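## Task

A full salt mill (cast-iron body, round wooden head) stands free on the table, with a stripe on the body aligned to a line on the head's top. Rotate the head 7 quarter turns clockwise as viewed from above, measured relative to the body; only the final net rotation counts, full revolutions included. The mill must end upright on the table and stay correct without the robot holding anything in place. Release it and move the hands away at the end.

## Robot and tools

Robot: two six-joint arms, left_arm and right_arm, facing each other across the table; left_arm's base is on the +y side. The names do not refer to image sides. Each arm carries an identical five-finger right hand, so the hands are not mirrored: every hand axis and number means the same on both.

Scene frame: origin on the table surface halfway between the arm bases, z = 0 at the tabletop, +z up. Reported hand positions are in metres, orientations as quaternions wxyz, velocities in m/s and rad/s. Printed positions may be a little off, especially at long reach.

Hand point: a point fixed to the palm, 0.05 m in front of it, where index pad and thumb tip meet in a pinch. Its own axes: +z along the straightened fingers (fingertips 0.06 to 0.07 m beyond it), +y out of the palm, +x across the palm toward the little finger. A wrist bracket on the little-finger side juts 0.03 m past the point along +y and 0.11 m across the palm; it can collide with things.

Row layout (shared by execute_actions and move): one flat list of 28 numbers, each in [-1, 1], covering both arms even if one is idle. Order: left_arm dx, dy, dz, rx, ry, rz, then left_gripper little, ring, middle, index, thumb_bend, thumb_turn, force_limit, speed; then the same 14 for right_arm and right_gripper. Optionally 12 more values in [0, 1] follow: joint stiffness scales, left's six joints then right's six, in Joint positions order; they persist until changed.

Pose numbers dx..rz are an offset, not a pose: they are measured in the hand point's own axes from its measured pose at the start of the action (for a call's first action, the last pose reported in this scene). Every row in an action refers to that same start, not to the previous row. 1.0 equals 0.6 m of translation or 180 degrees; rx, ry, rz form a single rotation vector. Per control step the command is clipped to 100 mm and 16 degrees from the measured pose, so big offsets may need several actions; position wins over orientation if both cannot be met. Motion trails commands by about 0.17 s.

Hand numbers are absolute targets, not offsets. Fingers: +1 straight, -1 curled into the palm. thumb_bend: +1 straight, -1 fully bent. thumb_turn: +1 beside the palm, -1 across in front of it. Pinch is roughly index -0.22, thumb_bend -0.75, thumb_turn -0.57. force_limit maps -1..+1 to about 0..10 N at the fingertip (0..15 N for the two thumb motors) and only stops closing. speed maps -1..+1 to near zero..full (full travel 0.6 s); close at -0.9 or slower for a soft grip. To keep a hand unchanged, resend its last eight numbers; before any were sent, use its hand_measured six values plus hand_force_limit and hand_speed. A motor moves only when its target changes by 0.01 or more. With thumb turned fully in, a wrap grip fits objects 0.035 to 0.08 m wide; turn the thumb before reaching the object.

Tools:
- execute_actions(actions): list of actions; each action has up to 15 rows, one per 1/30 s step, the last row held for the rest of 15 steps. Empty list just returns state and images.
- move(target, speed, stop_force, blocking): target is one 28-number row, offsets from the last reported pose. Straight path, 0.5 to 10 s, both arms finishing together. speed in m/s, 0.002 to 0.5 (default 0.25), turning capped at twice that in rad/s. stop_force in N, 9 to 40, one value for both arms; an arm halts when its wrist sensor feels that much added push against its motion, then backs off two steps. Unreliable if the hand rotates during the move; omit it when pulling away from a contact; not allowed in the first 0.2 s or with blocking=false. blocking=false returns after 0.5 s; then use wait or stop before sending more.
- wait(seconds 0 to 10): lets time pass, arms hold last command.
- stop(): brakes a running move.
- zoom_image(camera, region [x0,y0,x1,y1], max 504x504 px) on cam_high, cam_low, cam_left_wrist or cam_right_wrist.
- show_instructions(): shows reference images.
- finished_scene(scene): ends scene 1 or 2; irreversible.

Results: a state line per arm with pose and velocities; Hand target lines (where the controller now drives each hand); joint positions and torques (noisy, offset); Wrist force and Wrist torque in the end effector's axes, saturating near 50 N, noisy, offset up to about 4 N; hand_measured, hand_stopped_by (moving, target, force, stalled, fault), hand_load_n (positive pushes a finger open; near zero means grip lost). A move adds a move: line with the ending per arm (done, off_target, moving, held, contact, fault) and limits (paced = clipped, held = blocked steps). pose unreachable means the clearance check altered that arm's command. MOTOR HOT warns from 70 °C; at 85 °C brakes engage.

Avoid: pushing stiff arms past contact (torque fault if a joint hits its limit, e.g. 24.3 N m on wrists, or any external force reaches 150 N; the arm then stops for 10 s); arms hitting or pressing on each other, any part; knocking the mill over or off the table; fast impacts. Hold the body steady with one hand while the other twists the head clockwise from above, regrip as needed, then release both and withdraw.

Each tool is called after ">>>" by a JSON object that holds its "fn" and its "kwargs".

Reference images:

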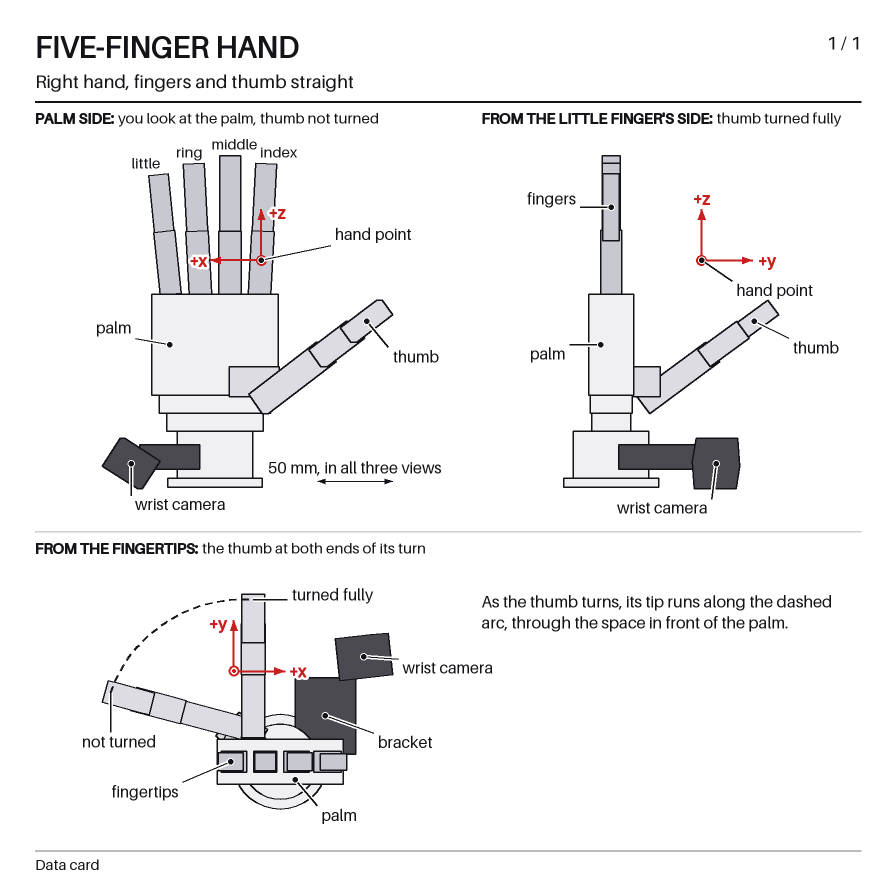

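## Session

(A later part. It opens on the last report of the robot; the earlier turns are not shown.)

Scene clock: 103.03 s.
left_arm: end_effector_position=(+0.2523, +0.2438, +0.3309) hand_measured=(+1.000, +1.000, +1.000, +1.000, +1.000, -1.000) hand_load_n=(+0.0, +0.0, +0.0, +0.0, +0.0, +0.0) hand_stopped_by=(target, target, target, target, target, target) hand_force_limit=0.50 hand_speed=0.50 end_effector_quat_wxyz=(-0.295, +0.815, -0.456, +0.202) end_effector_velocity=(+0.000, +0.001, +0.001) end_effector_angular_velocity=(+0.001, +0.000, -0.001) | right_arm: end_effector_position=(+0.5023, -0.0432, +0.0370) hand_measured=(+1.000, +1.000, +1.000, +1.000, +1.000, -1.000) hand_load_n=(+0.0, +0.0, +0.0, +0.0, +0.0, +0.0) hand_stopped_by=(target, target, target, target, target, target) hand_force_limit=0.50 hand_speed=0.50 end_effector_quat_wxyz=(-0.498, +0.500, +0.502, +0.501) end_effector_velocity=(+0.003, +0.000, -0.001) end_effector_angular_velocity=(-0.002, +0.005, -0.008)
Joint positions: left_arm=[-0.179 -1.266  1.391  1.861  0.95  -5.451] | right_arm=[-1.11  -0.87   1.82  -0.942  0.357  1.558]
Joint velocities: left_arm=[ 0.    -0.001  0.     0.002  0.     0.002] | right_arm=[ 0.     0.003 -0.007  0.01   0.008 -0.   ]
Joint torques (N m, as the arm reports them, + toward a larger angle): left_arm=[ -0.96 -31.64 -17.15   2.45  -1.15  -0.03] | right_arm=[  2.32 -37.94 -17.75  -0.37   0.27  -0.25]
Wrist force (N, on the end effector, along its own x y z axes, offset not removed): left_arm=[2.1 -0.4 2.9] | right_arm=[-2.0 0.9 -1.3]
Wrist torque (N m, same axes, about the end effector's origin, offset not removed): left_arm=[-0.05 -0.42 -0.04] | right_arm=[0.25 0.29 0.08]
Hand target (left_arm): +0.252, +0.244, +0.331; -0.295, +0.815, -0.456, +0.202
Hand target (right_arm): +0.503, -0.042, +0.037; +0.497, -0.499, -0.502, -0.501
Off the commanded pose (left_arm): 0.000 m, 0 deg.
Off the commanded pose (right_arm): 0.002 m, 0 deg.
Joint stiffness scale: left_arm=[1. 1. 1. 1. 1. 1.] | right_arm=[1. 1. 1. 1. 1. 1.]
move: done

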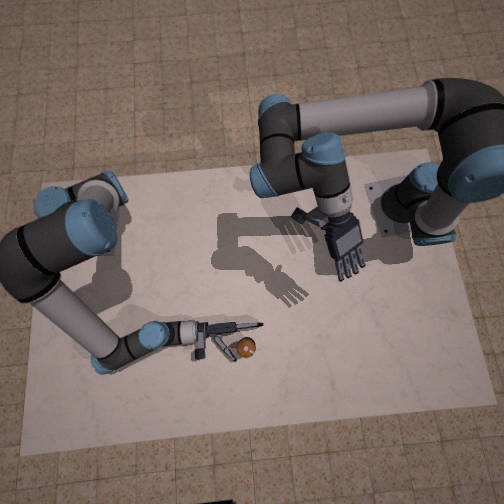

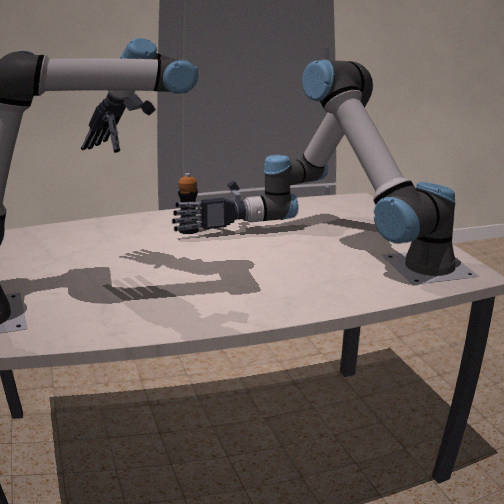

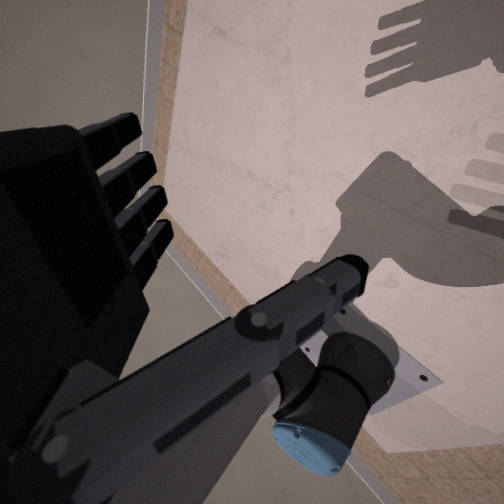

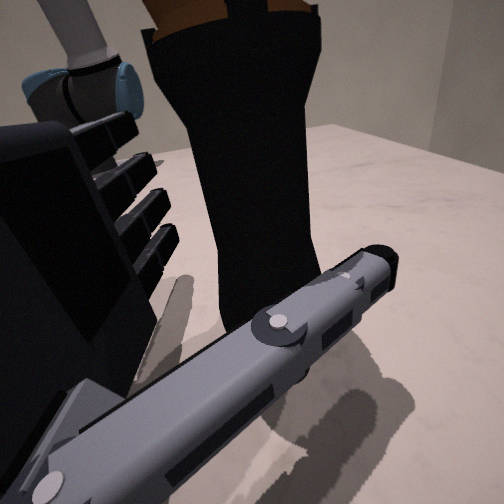

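>>> {"fn": "move", "kwargs": {"target": [0,0,0,0,0,0,1,1,1,1,1,-1,0.5,0.5,0,0.03,0.05,0,0,0,1,1,1,1,1,-1,0.5,0.5], "speed": 0.04}}

>>> {"fn": "move", "kwargs": {"target": [0,0,0,0,0,0,1,1,1,1,1,-1,0.5,0.5,0,0,0,0,0,0,-1,-1,-1,-1,-1,-1,1,-0.5]}}

>>> {"fn": "move", "kwargs": {"target": [-0.1,0,0,0,0,0,1,1,1,1,1,-1,0.5,0.5,0.03,0,0,0,0,0,-1,-1,-1,-1,-1,-1,1,-0.5], "speed": 0.05}}

Scene clock: 111.70 s.
left_arm: end_effector_position=(+0.2523, +0.2438, +0.3309) hand_measured=(+1.000, +1.000, +1.000, +1.000, +1.000, -1.000) hand_load_n=(+0.0, +0.0, +0.0, +0.0, +0.0, +0.0) hand_stopped_by=(target, target, target, target, target, target) hand_force_limit=0.50 hand_speed=0.50 end_effector_quat_wxyz=(-0.295, +0.815, -0.456, +0.202) end_effector_velocity=(+0.000, -0.000, -0.000) end_effector_angular_velocity=(-0.001, -0.000, +0.000) | right_arm: end_effector_position=(+0.5195, -0.0147, +0.0367) hand_measured=(+1.000, +1.000, +1.000, +1.000, +1.000, -1.000) hand_load_n=(+0.0, +0.0, +0.0, +0.0, +0.0, +0.0) hand_stopped_by=(target, target, target, target, target, target) hand_force_limit=0.50 hand_speed=0.50 end_effector_quat_wxyz=(-0.498, +0.500, +0.501, +0.500) end_effector_velocity=(+0.002, +0.000, -0.000) end_effector_angular_velocity=(-0.002, +0.005, -0.004)
Joint positions: left_arm=[-0.179 -1.266  1.391  1.861  0.95  -5.451] | right_arm=[-1.07  -0.824  1.72  -0.887  0.397  1.559]
Joint velocities: left_arm=[ 0.     0.001 -0.    -0.001 -0.    -0.   ] | right_arm=[-0.     0.002 -0.007  0.01   0.004 -0.   ]
Joint torques (N m, as the arm reports them, + toward a larger angle): left_arm=[ -0.44 -30.45 -17.42   2.51  -1.01   0.1 ] | right_arm=[  2.12 -40.09 -19.51  -0.32   0.3   -0.15]
Wrist force (N, on the end effector, along its own x y z axes, offset not removed): left_arm=[6.8 -1.1 1.6] | right_arm=[-0.4 -3.0 -2.5]
Wrist torque (N m, same axes, about the end effector's origin, offset not removed): left_arm=[-0.13 -1.13 0.37] | right_arm=[-0.14 -0.09 0.03]
Hand target (left_arm): +0.252, +0.244, +0.331; -0.295, +0.815, -0.456, +0.202
Hand target (right_arm): +0.520, -0.013, +0.037; +0.498, -0.500, -0.502, -0.501
Off the commanded pose (left_arm): 0.000 m, 0 deg.
Off the commanded pose (right_arm): 0.002 m, 0 deg.
Joint stiffness scale: left_arm=[1. 1. 1. 1. 1. 1.] | right_arm=[1. 1. 1. 1. 1. 1.]
move: done

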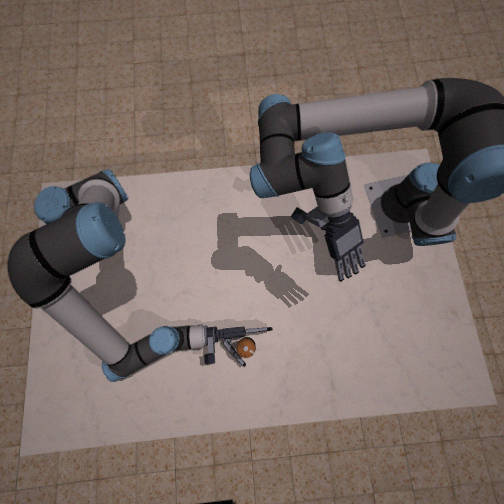

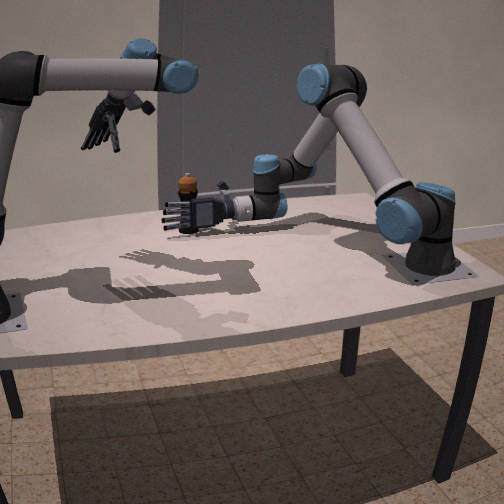

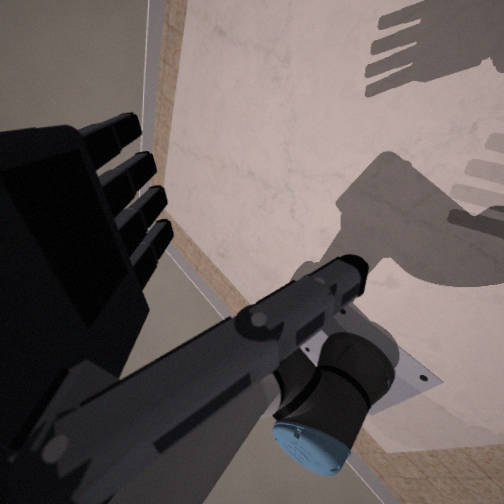

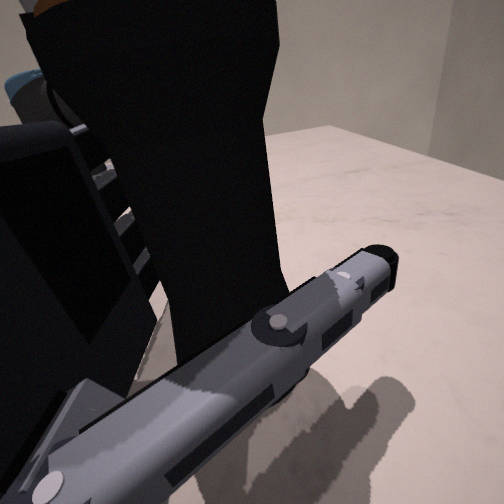

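Scene clock: 113.90 s.
left_arm: end_effector_position=(+0.2523, +0.2438, +0.3309) hand_measured=(+1.000, +1.000, +1.000, +1.000, +1.000, -1.000) hand_load_n=(+0.0, +0.0, +0.0, +0.0, +0.0, +0.0) hand_stopped_by=(target, target, target, target, target, target) hand_force_limit=0.50 hand_speed=0.50 end_effector_quat_wxyz=(-0.295, +0.815, -0.456, +0.202) end_effector_velocity=(-0.000, -0.000, -0.000) end_effector_angular_velocity=(+0.001, -0.000, -0.000) | right_arm: end_effector_position=(+0.5199, -0.0146, +0.0382) hand_measured=(-0.534, -0.494, -0.464, -0.238, +0.032, -1.000) hand_load_n=(+11.5, +5.5, +5.5, +0.0, +15.0, +5.5) hand_stopped_by=(force, force, force, force, force, target) hand_force_limit=1.00 hand_speed=-0.50 end_effector_quat_wxyz=(-0.498, +0.500, +0.502, +0.501) end_effector_velocity=(-0.000, +0.000, +0.000) end_effector_angular_velocity=(-0.000, +0.000, +0.000)
Joint positions: left_arm=[-0.179 -1.266  1.391  1.861  0.95  -5.451] | right_arm=[-1.07  -0.825  1.72  -0.888  0.397  1.559]
Joint velocities: left_arm=[-0.001  0.001  0.     0.001  0.    -0.001] | right_arm=[ 0. -0.  0.  0.  0.  0.]
Joint torques (N m, as the arm reports them, + toward a larger angle): left_arm=[  1.19 -31.01 -17.99   2.43  -1.37   0.04] | right_arm=[  0.18 -40.76 -13.9   -0.48  -0.29   0.07]
Wrist force (N, on the end effector, along its own x y z axes, offset not removed): left_arm=[3.4 -1.4 -2.2] | right_arm=[5.2 -4.0 -6.8]
Wrist torque (N m, same axes, about the end effector's origin, offset not removed): left_arm=[0.20 -0.57 0.34] | right_arm=[-0.04 -0.70 0.34]
Hand target (left_arm): +0.252, +0.244, +0.331; -0.295, +0.815, -0.456, +0.202
Hand target (right_arm): +0.519, -0.015, +0.037; +0.498, -0.500, -0.501, -0.500
Off the commanded pose (left_arm): 0.000 m, 0 deg.
Off the commanded pose (right_arm): 0.002 m, 0 deg.
Joint stiffness scale: left_arm=[1. 1. 1. 1. 1. 1.] | right_arm=[1. 1. 1. 1. 1. 1.]
move: done

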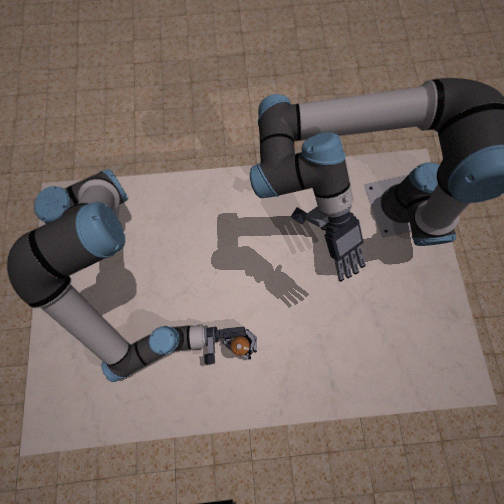

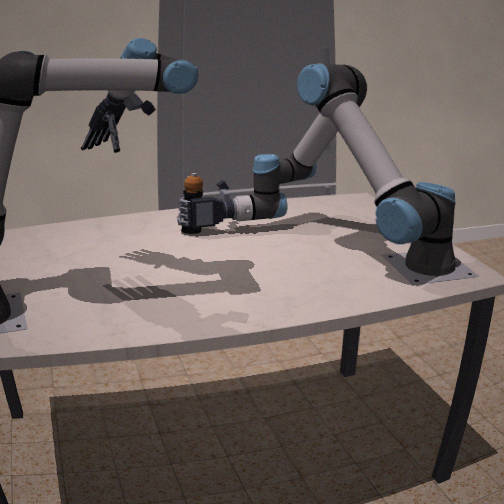

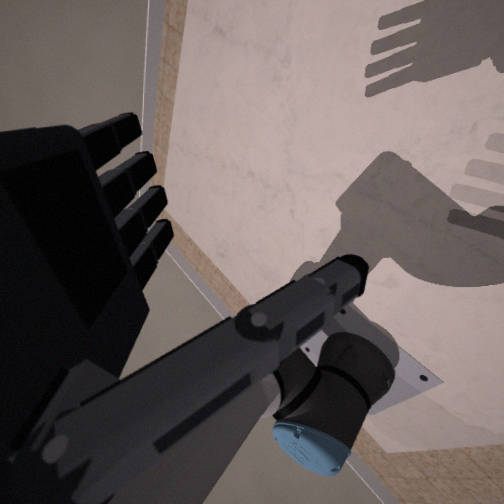

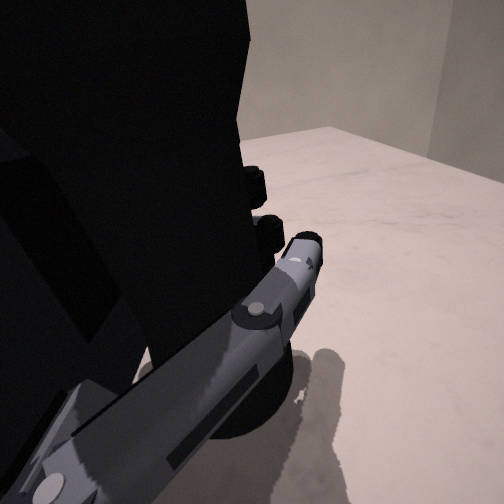

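Scene clock: 115.53 s.
left_arm: end_effector_position=(+0.2226, +0.2941, +0.3274) hand_measured=(+1.000, +1.000, +1.000, +1.000, +1.000, -1.000) hand_load_n=(+0.0, +0.0, +0.0, +0.0, +0.0, +0.0) hand_stopped_by=(target, target, target, target, target, target) hand_force_limit=0.50 hand_speed=0.50 end_effector_quat_wxyz=(-0.294, +0.816, -0.455, +0.202) end_effector_velocity=(-0.002, +0.000, -0.001) end_effector_angular_velocity=(+0.001, -0.001, +0.003) | right_arm: end_effector_position=(+0.5192, -0.0149, +0.0545) hand_measured=(-0.534, -0.494, -0.464, -0.238, +0.032, -1.000) hand_load_n=(+9.0, +4.0, +5.5, +0.0, +14.5, +8.0) hand_stopped_by=(force, force, force, force, force, target) hand_force_limit=1.00 hand_speed=-0.50 end_effector_quat_wxyz=(-0.498, +0.500, +0.501, +0.500) end_effector_velocity=(-0.000, -0.000, +0.000) end_effector_angular_velocity=(-0.001, +0.002, +0.000)
Joint positions: left_arm=[-0.266 -1.407  1.589  1.856  0.987 -5.547] | right_arm=[-1.07  -0.857  1.72  -0.854  0.397  1.559]
Joint velocities: left_arm=[-0.005  0.     0.005  0.001  0.002 -0.009] | right_arm=[ 0.    -0.001  0.     0.002 -0.    -0.   ]
Joint torques (N m, as the arm reports them, + toward a larger angle): left_arm=[ -1.22 -24.73 -15.71   2.93  -0.81  -0.39] | right_arm=[  0.45 -47.76 -18.79  -1.42  -0.25  -0.29]
Wrist force (N, on the end effector, along its own x y z axes, offset not removed): left_arm=[2.5 -3.4 2.7] | right_arm=[-10.0 -0.9 0.0]
Wrist torque (N m, same axes, about the end effector's origin, offset not removed): left_arm=[-0.62 -0.63 0.23] | right_arm=[0.03 0.78 0.02]
Hand target (left_arm): +0.222, +0.295, +0.327; -0.295, +0.815, -0.456, +0.202
Hand target (right_arm): +0.520, -0.015, +0.056; +0.498, -0.500, -0.502, -0.501
Off the commanded pose (left_arm): 0.001 m, 0 deg.
Off the commanded pose (right_arm): 0.002 m, 0 deg.
Joint stiffness scale: left_arm=[1. 1. 1. 1. 1. 1.] | right_arm=[1. 1. 1. 1. 1. 1.]
move: done

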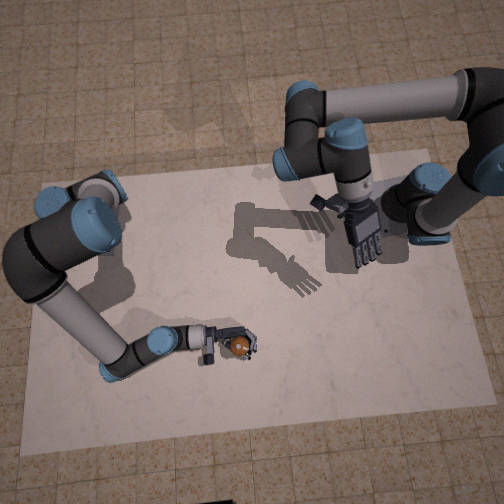

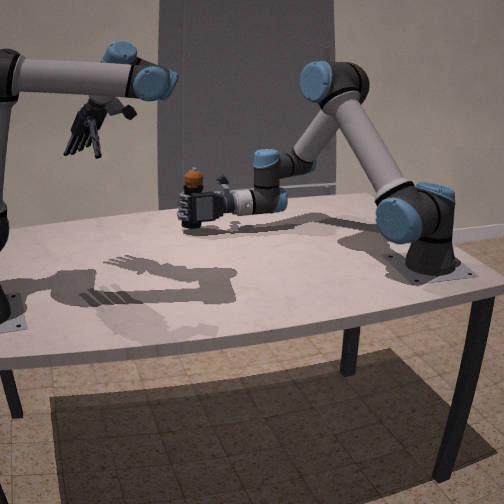

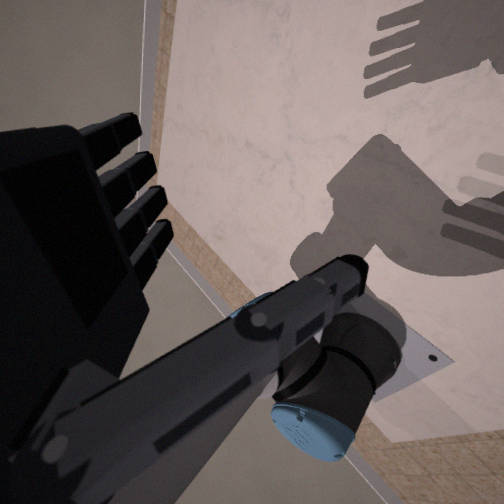

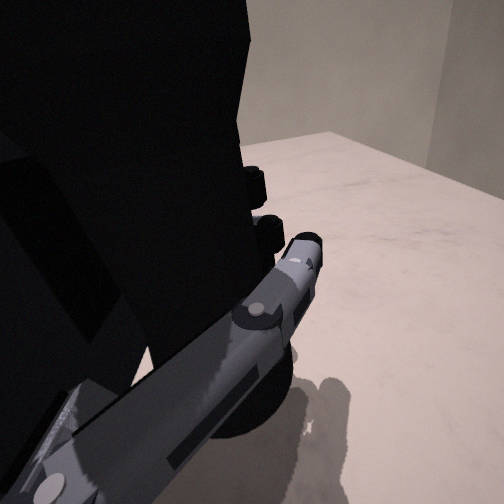

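>>> {"fn": "move", "kwargs": {"target": [0,0,0,0,0,0,1,1,1,1,1,-1,0.5,0.5,0,-0.42,0.36,0,-0.022,0,-1,-0.95,-0.95,-0.95,-1,-1,1,-0.5], "speed": 0.2}}

>>> {"fn": "zoom_image", "kwargs": {"camera": "cam_low", "region": [40,100,240,280]}}

>>> {"fn": "zoom_image", "kwargs": {"camera": "cam_high", "region": [250,200,390,320]}}

Scene clock: 128.53 s.
left_arm: end_effector_position=(+0.2224, +0.2943, +0.3274) hand_measured=(+1.000, +1.000, +1.000, +1.000, +1.000, -1.000) hand_load_n=(+0.0, +0.0, +0.0, +0.0, +0.0, +0.0) hand_stopped_by=(target, target, target, target, target, target) hand_force_limit=0.50 hand_speed=0.50 end_effector_quat_wxyz=(-0.294, +0.816, -0.455, +0.202) end_effector_velocity=(-0.000, +0.000, +0.000) end_effector_angular_velocity=(+0.001, -0.000, -0.001) | right_arm: end_effector_position=(+0.2667, +0.2003, +0.0523) hand_measured=(-0.534, -0.512, -0.478, -0.370, +0.034, -1.000) hand_load_n=(+5.5, +10.0, +9.5, +10.0, +16.0, +9.0) hand_stopped_by=(force, force, force, force, force, target) hand_force_limit=1.00 hand_speed=-0.50 end_effector_quat_wxyz=(-0.480, +0.518, +0.519, +0.482) end_effector_velocity=(+0.002, +0.000, -0.000) end_effector_angular_velocity=(-0.004, +0.002, -0.008)
Joint positions: left_arm=[-0.266 -1.407  1.589  1.857  0.988 -5.548] | right_arm=[-0.459 -0.822  1.593 -0.684  1.009  1.522]
Joint velocities: left_arm=[-0.001 -0.    -0.     0.001 -0.    -0.   ] | right_arm=[-0.     0.001 -0.005  0.007  0.008  0.   ]
Joint torques (N m, as the arm reports them, + toward a larger angle): left_arm=[ -0.2  -24.46 -17.43   2.44  -1.01   0.38] | right_arm=[  0.99 -49.22 -24.32  -2.26   0.06  -0.29]
Wrist force (N, on the end effector, along its own x y z axes, offset not removed): left_arm=[2.3 0.8 2.3] | right_arm=[-10.9 -4.4 -4.5]
Wrist torque (N m, same axes, about the end effector's origin, offset not removed): left_arm=[0.09 -0.46 0.21] | right_arm=[-0.42 0.97 -0.21]
Hand target (left_arm): +0.223, +0.294, +0.327; -0.294, +0.816, -0.455, +0.202
Hand target (right_arm): +0.267, +0.202, +0.053; +0.480, -0.517, -0.518, -0.483
Off the commanded pose (left_arm): 0.000 m, 0 deg.
Off the commanded pose (right_arm): 0.002 m, 0 deg.
Joint stiffness scale: left_arm=[1. 1. 1. 1. 1. 1.] | right_arm=[1. 1. 1. 1. 1. 1.]
move: done

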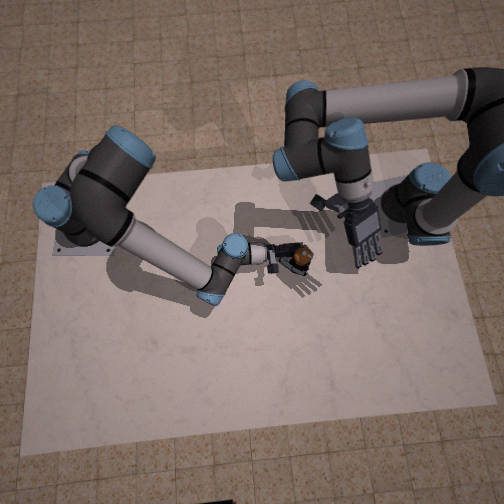

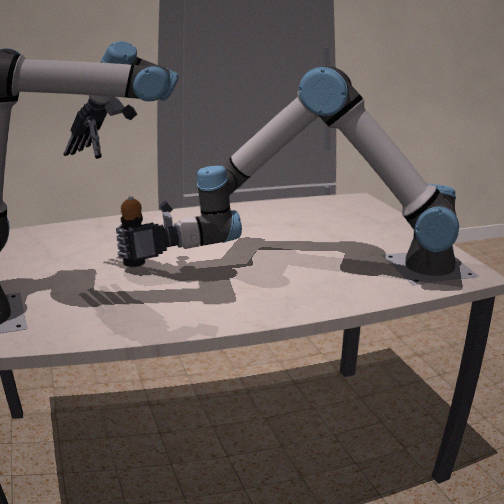

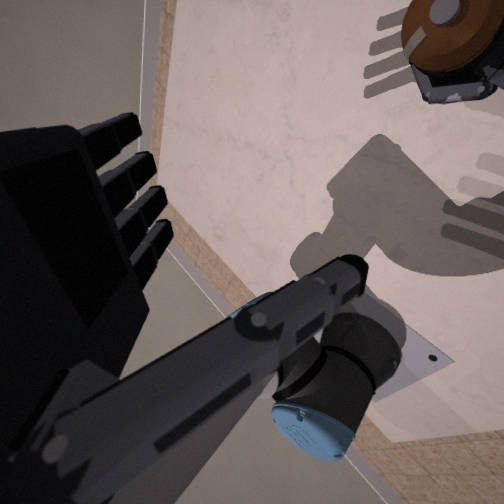

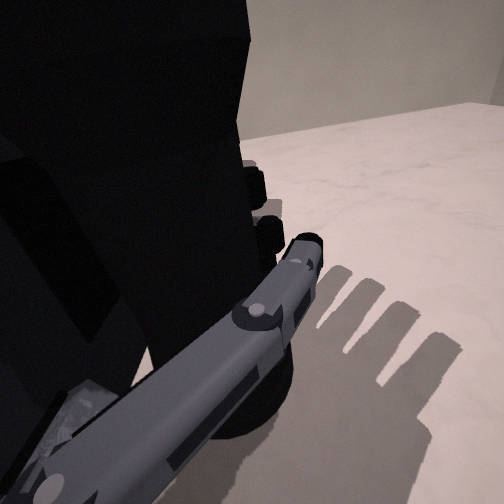

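Region (40, 100, 240, 280) of cam_low's 504x504 image, scaled by 2.520, with more detail than that image has; it fills the top 454 rows of this view, and the rest is white.

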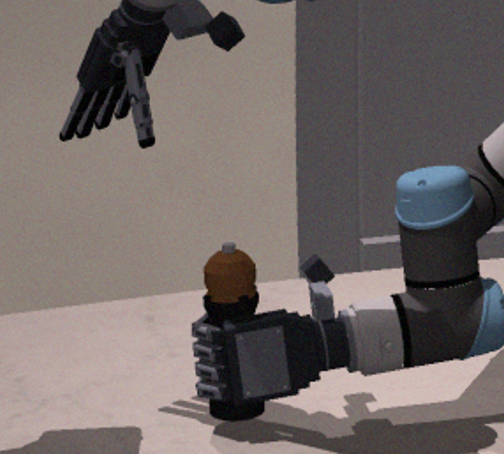

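Region (250, 200, 390, 320) of cam_high's 504x504 image, scaled by 3.600, with more detail than that image has; it fills the top 432 rows of this view, and the rest is white.

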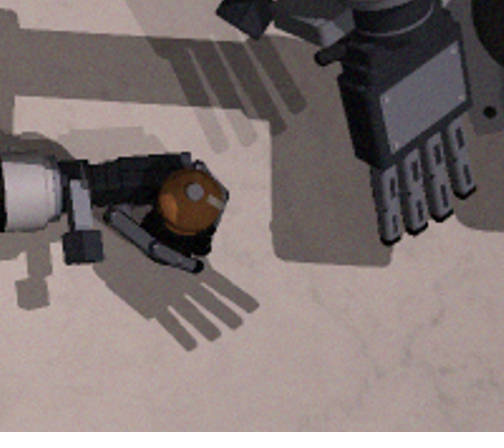

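>>> {"fn": "move", "kwargs": {"target": [0.167,0.165,0.083,0,0,0,-1,0.45,0.45,0.45,1,-1,0.5,0.5,0,0,0,0,0,0,-1,-0.95,-0.95,-0.95,-1,-1,1,-0.5], "speed": 0.2}}

>>> {"fn": "move", "kwargs": {"target": [-0.004,0.044,0.05,0,0,0,-1,0.45,0.45,0.45,1,-1,0.5,0.5,0,0,0,0,0,0,-1,-0.95,-0.95,-0.95,-1,-1,1,-0.5], "speed": 0.04}}

>>> {"fn": "zoom_image", "kwargs": {"camera": "cam_low", "region": [80,150,200,270]}}

Scene clock: 152.37 s.
left_arm: end_effector_position=(+0.2403, +0.1831, +0.2310) hand_measured=(-1.000, +0.450, +0.450, +0.450, +1.000, -1.000) hand_load_n=(+0.0, +0.0, +0.0, +0.0, +0.0, +0.0) hand_stopped_by=(target, target, target, target, target, target) hand_force_limit=0.50 hand_speed=0.50 end_effector_quat_wxyz=(-0.295, +0.815, -0.456, +0.202) end_effector_velocity=(+0.000, -0.001, +0.000) end_effector_angular_velocity=(-0.006, +0.001, -0.001) | right_arm: end_effector_position=(+0.2670, +0.2003, +0.0522) hand_measured=(-0.534, -0.512, -0.478, -0.370, +0.034, -1.000) hand_load_n=(+5.5, +10.0, +9.5, +10.0, +16.0, +9.0) hand_stopped_by=(force, force, force, force, force, target) hand_force_limit=1.00 hand_speed=-0.50 end_effector_quat_wxyz=(-0.480, +0.518, +0.518, +0.482) end_effector_velocity=(+0.000, +0.000, -0.000) end_effector_angular_velocity=(-0.000, +0.000, -0.000)
Joint positions: left_arm=[-0.197 -1.077  1.385  1.689  0.958 -5.471] | right_arm=[-0.459 -0.822  1.593 -0.683  1.01   1.522]
Joint velocities: left_arm=[ 0.001 -0.001 -0.003 -0.003  0.     0.003] | right_arm=[-0.  0. -0. -0.  0. -0.]
Joint torques (N m, as the arm reports them, + toward a larger angle): left_arm=[  1.29 -36.19 -20.5    2.16  -1.5    0.21] | right_arm=[  1.09 -49.98 -20.02  -3.    -0.89  -0.21]
Wrist force (N, on the end effector, along its own x y z axes, offset not removed): left_arm=[5.0 3.3 0.6] | right_arm=[-9.2 -1.8 1.6]
Wrist torque (N m, same axes, about the end effector's origin, offset not removed): left_arm=[0.75 -1.11 0.20] | right_arm=[0.06 0.27 -0.10]
Hand target (left_arm): +0.241, +0.182, +0.231; -0.295, +0.816, -0.455, +0.202
Hand target (right_arm): +0.267, +0.200, +0.052; +0.480, -0.518, -0.519, -0.482
Off the commanded pose (left_arm): 0.001 m, 0 deg.
Off the commanded pose (right_arm): 0.000 m, 0 deg.
Joint stiffness scale: left_arm=[1. 1. 1. 1. 1. 1.] | right_arm=[1. 1. 1. 1. 1. 1.]
move: done

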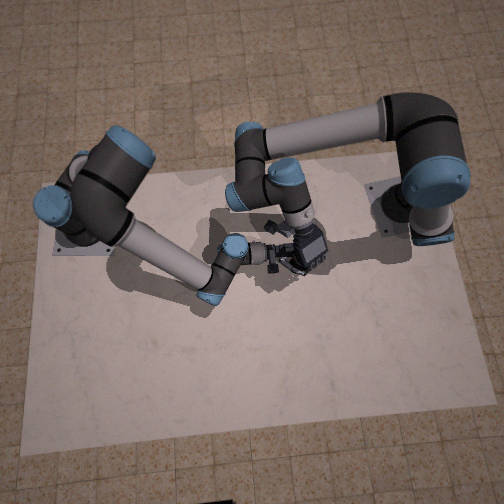

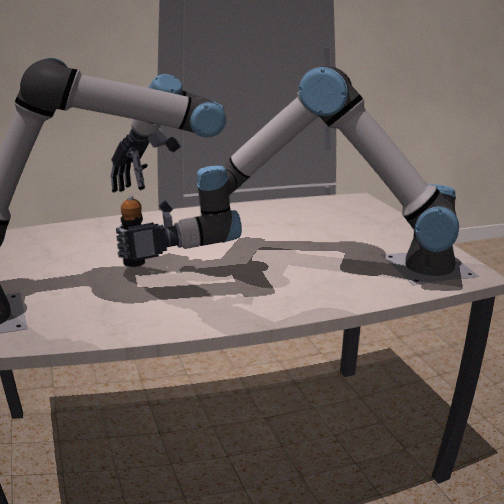

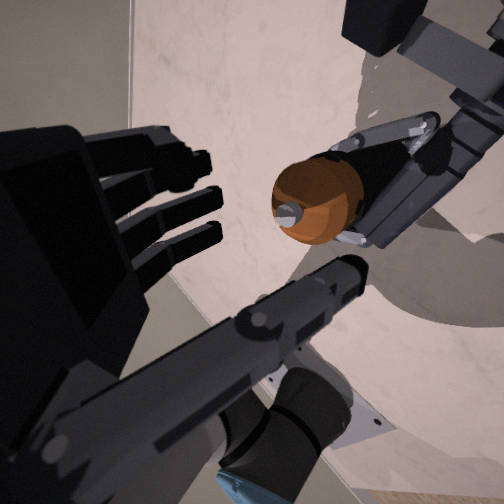

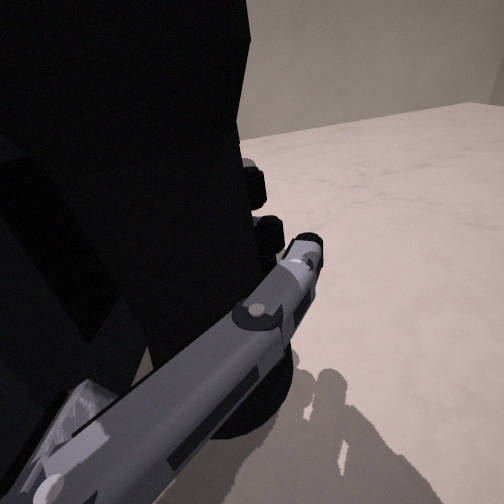

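Scene clock: 153.77 s.
left_arm: end_effector_position=(+0.2402, +0.1824, +0.1927) hand_measured=(-1.000, +0.450, +0.450, +0.450, +1.000, -1.000) hand_load_n=(+0.0, +0.0, +0.0, +0.0, +0.0, +0.0) hand_stopped_by=(target, target, target, target, target, target) hand_force_limit=0.50 hand_speed=0.50 end_effector_quat_wxyz=(-0.293, +0.816, -0.455, +0.203) end_effector_velocity=(+0.000, -0.002, -0.002) end_effector_angular_velocity=(-0.007, +0.000, +0.000) | right_arm: end_effector_position=(+0.2670, +0.2003, +0.0522) hand_measured=(-0.534, -0.512, -0.478, -0.370, +0.034, -1.000) hand_load_n=(+5.5, +10.0, +9.5, +10.0, +16.0, +9.0) hand_stopped_by=(force, force, force, force, force, target) hand_force_limit=1.00 hand_speed=-0.50 end_effector_quat_wxyz=(-0.480, +0.518, +0.518, +0.482) end_effector_velocity=(+0.000, -0.000, +0.000) end_effector_angular_velocity=(+0.000, -0.000, -0.000)
Joint positions: left_arm=[-0.197 -1.047  1.439  1.6    0.958 -5.471] | right_arm=[-0.459 -0.822  1.593 -0.683  1.01   1.522]
Joint velocities: left_arm=[ 0.     0.001  0.    -0.008  0.    -0.   ] | right_arm=[-0. -0.  0.  0. -0. -0.]
Joint torques (N m, as the arm reports them, + toward a larger angle): left_arm=[ -0.47 -36.78 -13.15   2.39  -1.16   0.14] | right_arm=[  0.2  -49.77 -20.08  -2.68  -0.32  -0.22]
Wrist force (N, on the end effector, along its own x y z axes, offset not removed): left_arm=[2.3 -2.5 0.1] | right_arm=[-5.7 -3.1 -3.6]
Wrist torque (N m, same axes, about the end effector's origin, offset not removed): left_arm=[-0.24 -0.53 -0.12] | right_arm=[0.07 0.12 0.05]
Hand target (left_arm): +0.240, +0.183, +0.191; -0.295, +0.815, -0.456, +0.202
Hand target (right_arm): +0.267, +0.200, +0.052; +0.480, -0.518, -0.518, -0.482
Off the commanded pose (left_arm): 0.002 m, 0 deg.
Off the commanded pose (right_arm): 0.000 m, 0 deg.
Joint stiffness scale: left_arm=[1. 1. 1. 1. 1. 1.] | right_arm=[1. 1. 1. 1. 1. 1.]
move: done

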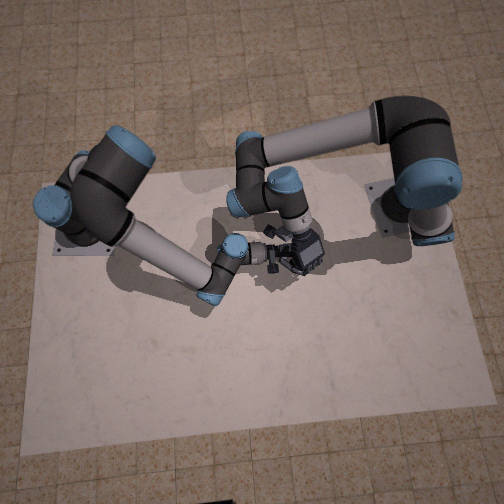

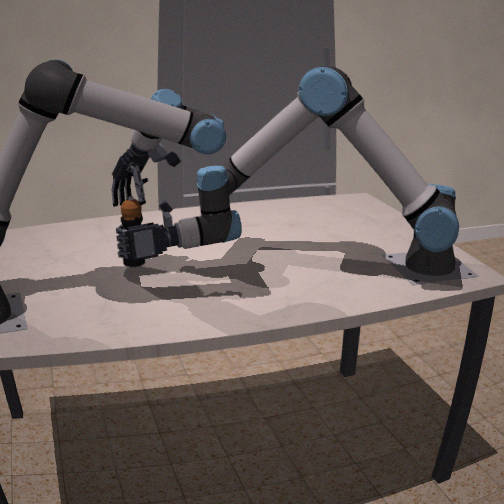

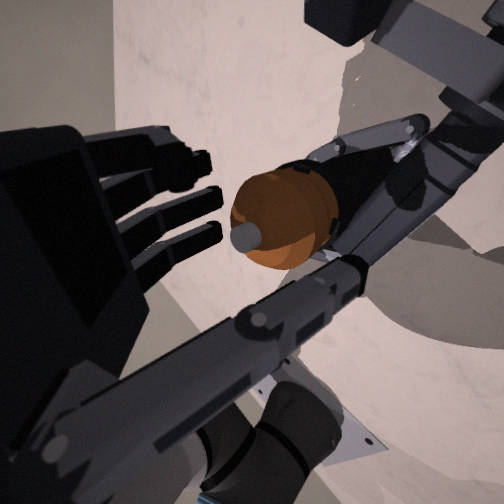

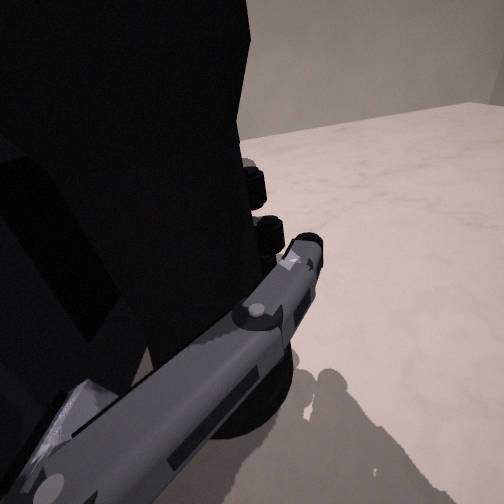

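Region (80, 150, 200, 270) of cam_low's 504x504 image, scaled by 4.200, with more detail than that image has.

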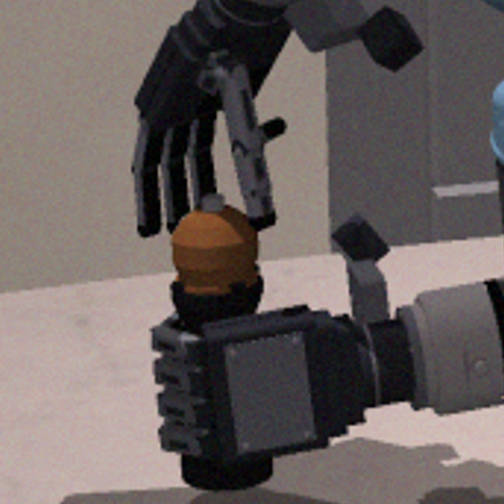

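>>> {"fn": "move", "kwargs": {"target": [-0.003,0.029,0.032,0.055,0,0,-1,0.45,0.45,0.45,1,-1,0.5,0.5,0,0,0,0,0,0,-1,-0.95,-0.95,-0.95,-1,-1,1,-0.5], "speed": 0.05}}

>>> {"fn": "move", "kwargs": {"target": [0,0,0,0,0,0,-1,-0.5,-0.5,-0.5,-0.8,-1,1,-0.6,0,0,0,0,0,0,-1,-0.95,-0.95,-0.95,-1,-1,1,-0.5]}}

>>> {"fn": "zoom_image", "kwargs": {"camera": "cam_low", "region": [80,150,200,270]}}

Scene clock: 169.53 s.
left_arm: end_effector_position=(+0.2399, +0.1815, +0.1677) hand_measured=(-1.000, +0.450, +0.450, +0.450, +1.000, -1.000) hand_load_n=(+0.0, +0.0, +0.0, +0.0, +0.0, +0.0) hand_stopped_by=(target, target, target, target, target, target) hand_force_limit=0.50 hand_speed=0.50 end_effector_quat_wxyz=(-0.360, +0.789, -0.436, +0.241) end_effector_velocity=(+0.001, -0.000, +0.001) end_effector_angular_velocity=(+0.000, -0.012, +0.004) | right_arm: end_effector_position=(+0.2670, +0.2003, +0.0522) hand_measured=(-0.534, -0.512, -0.478, -0.370, +0.034, -1.000) hand_load_n=(+5.5, +10.0, +9.5, +10.0, +16.0, +9.0) hand_stopped_by=(force, force, force, force, force, target) hand_force_limit=1.00 hand_speed=-0.50 end_effector_quat_wxyz=(-0.480, +0.518, +0.518, +0.482) end_effector_velocity=(-0.000, +0.000, -0.000) end_effector_angular_velocity=(-0.000, +0.000, +0.000)
Joint positions: left_arm=[-0.255 -0.967  1.493  1.662  0.874 -5.634] | right_arm=[-0.459 -0.822  1.593 -0.683  1.01   1.522]
Joint velocities: left_arm=[-0.001  0.002  0.001  0.008 -0.006 -0.014] | right_arm=[ 0.     0.001 -0.     0.    -0.     0.   ]
Joint torques (N m, as the arm reports them, + toward a larger angle): left_arm=[ -1.47 -38.94 -11.9    2.66  -1.41  -0.19] | right_arm=[  0.17 -49.76 -20.18  -2.72  -0.4   -0.32]
Wrist force (N, on the end effector, along its own x y z axes, offset not removed): left_arm=[-0.1 -0.7 1.0] | right_arm=[-9.0 -0.1 -5.0]
Wrist torque (N m, same axes, about the end effector's origin, offset not removed): left_arm=[0.03 -0.27 -0.14] | right_arm=[0.54 0.46 -0.06]
Hand target (left_arm): +0.240, +0.182, +0.167; -0.362, +0.788, -0.436, +0.241
Hand target (right_arm): +0.267, +0.200, +0.052; +0.480, -0.518, -0.518, -0.482
Off the commanded pose (left_arm): 0.001 m, 0 deg.
Off the commanded pose (right_arm): 0.000 m, 0 deg.
Joint stiffness scale: left_arm=[1. 1. 1. 1. 1. 1.] | right_arm=[1. 1. 1. 1. 1. 1.]
move: done

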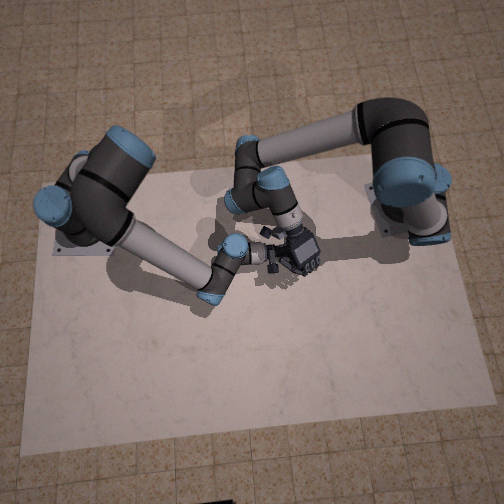

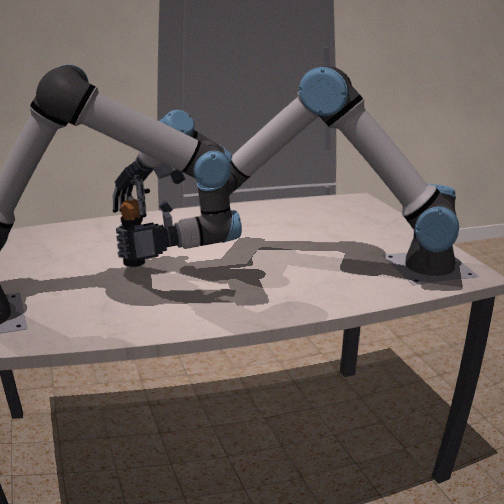

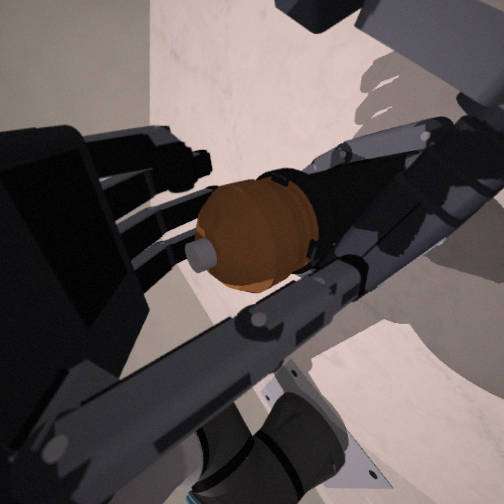

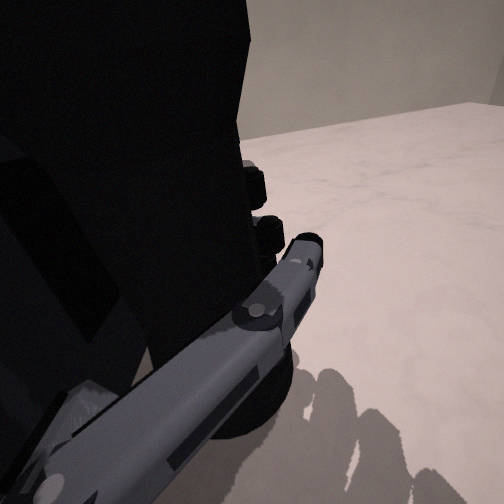

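Scene clock: 171.23 s.
left_arm: end_effector_position=(+0.2410, +0.1807, +0.1676) hand_measured=(-1.000, -0.498, +0.188, +0.122, +0.450, -1.000) hand_load_n=(+0.0, +3.5, +0.0, +7.5, +13.0, +4.5) hand_stopped_by=(target, target, force, force, force, target) hand_force_limit=1.00 hand_speed=-0.60 end_effector_quat_wxyz=(-0.358, +0.790, -0.435, +0.243) end_effector_velocity=(-0.000, -0.000, -0.000) end_effector_angular_velocity=(+0.001, +0.000, -0.001) | right_arm: end_effector_position=(+0.2607, +0.2023, +0.0522) hand_measured=(-0.534, -0.512, -0.478, -0.370, +0.034, -1.000) hand_load_n=(+9.5, +12.5, +9.5, +7.5, +16.5, +5.5) hand_stopped_by=(force, force, force, force, force, target) hand_force_limit=1.00 hand_speed=-0.50 end_effector_quat_wxyz=(-0.482, +0.515, +0.521, +0.480) end_effector_velocity=(-0.000, +0.000, +0.000) end_effector_angular_velocity=(+0.000, -0.000, +0.000)
Joint positions: left_arm=[-0.254 -0.967  1.492  1.659  0.871 -5.635] | right_arm=[-0.452 -0.822  1.593 -0.683  1.007  1.521]
Joint velocities: left_arm=[-0.001  0.001 -0.     0.     0.     0.   ] | right_arm=[ 0. -0.  0.  0. -0.  0.]
Joint torques (N m, as the arm reports them, + toward a larger angle): left_arm=[ -0.27 -41.96 -14.85   4.23   0.22   0.65] | right_arm=[ -5.35 -47.87 -18.52  -1.63   0.97   0.26]
Wrist force (N, on the end effector, along its own x y z axes, offset not removed): left_arm=[13.2 5.4 -0.8] | right_arm=[-7.1 -7.6 9.9]
Wrist torque (N m, same axes, about the end effector's origin, offset not removed): left_arm=[0.60 -0.65 0.27] | right_arm=[-0.72 -0.74 -0.83]
Hand target (left_arm): +0.240, +0.182, +0.168; -0.360, +0.789, -0.436, +0.241
Hand target (right_arm): +0.267, +0.200, +0.052; +0.480, -0.518, -0.518, -0.482
Off the commanded pose (left_arm): 0.001 m, 0 deg.
Off the commanded pose (right_arm): 0.007 m, 1 deg.
Joint stiffness scale: left_arm=[1. 1. 1. 1. 1. 1.] | right_arm=[1. 1. 1. 1. 1. 1.]
move: off_target (right_arm)

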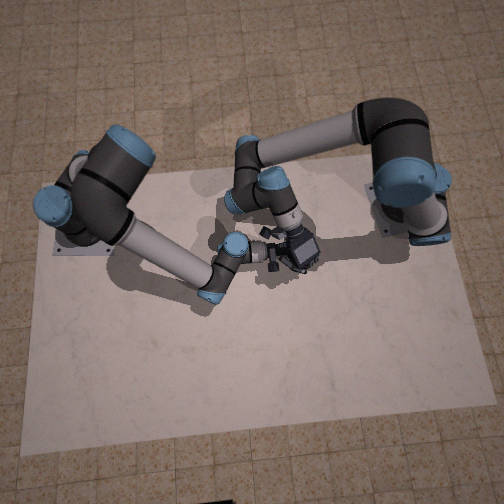

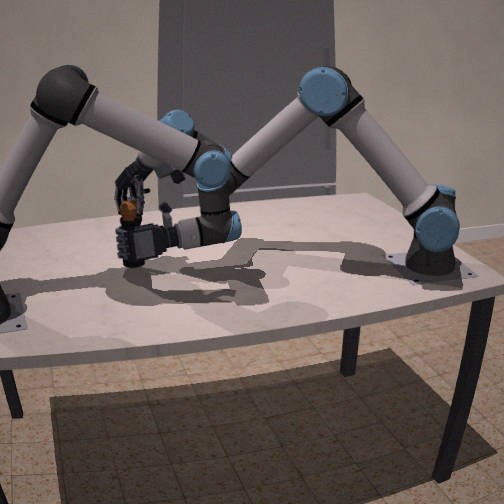

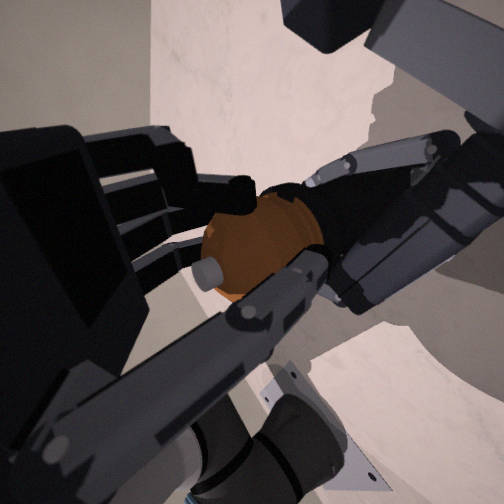

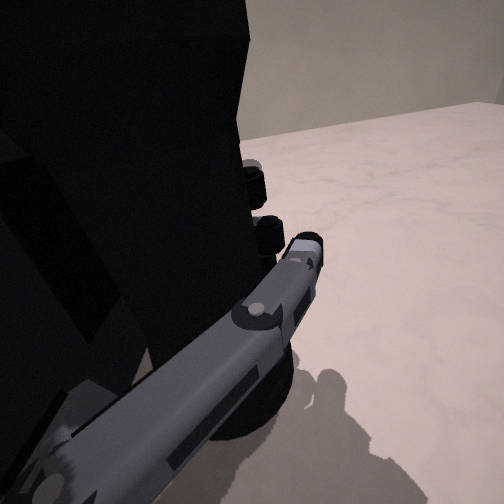

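Region (80, 150, 200, 270) of cam_low's 504x504 image, scaled by 4.200, with more detail than that image has.

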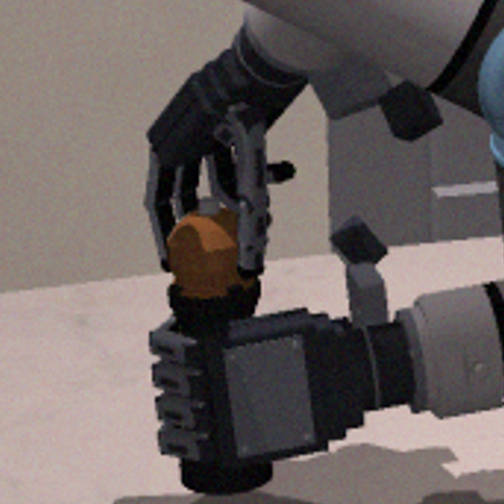

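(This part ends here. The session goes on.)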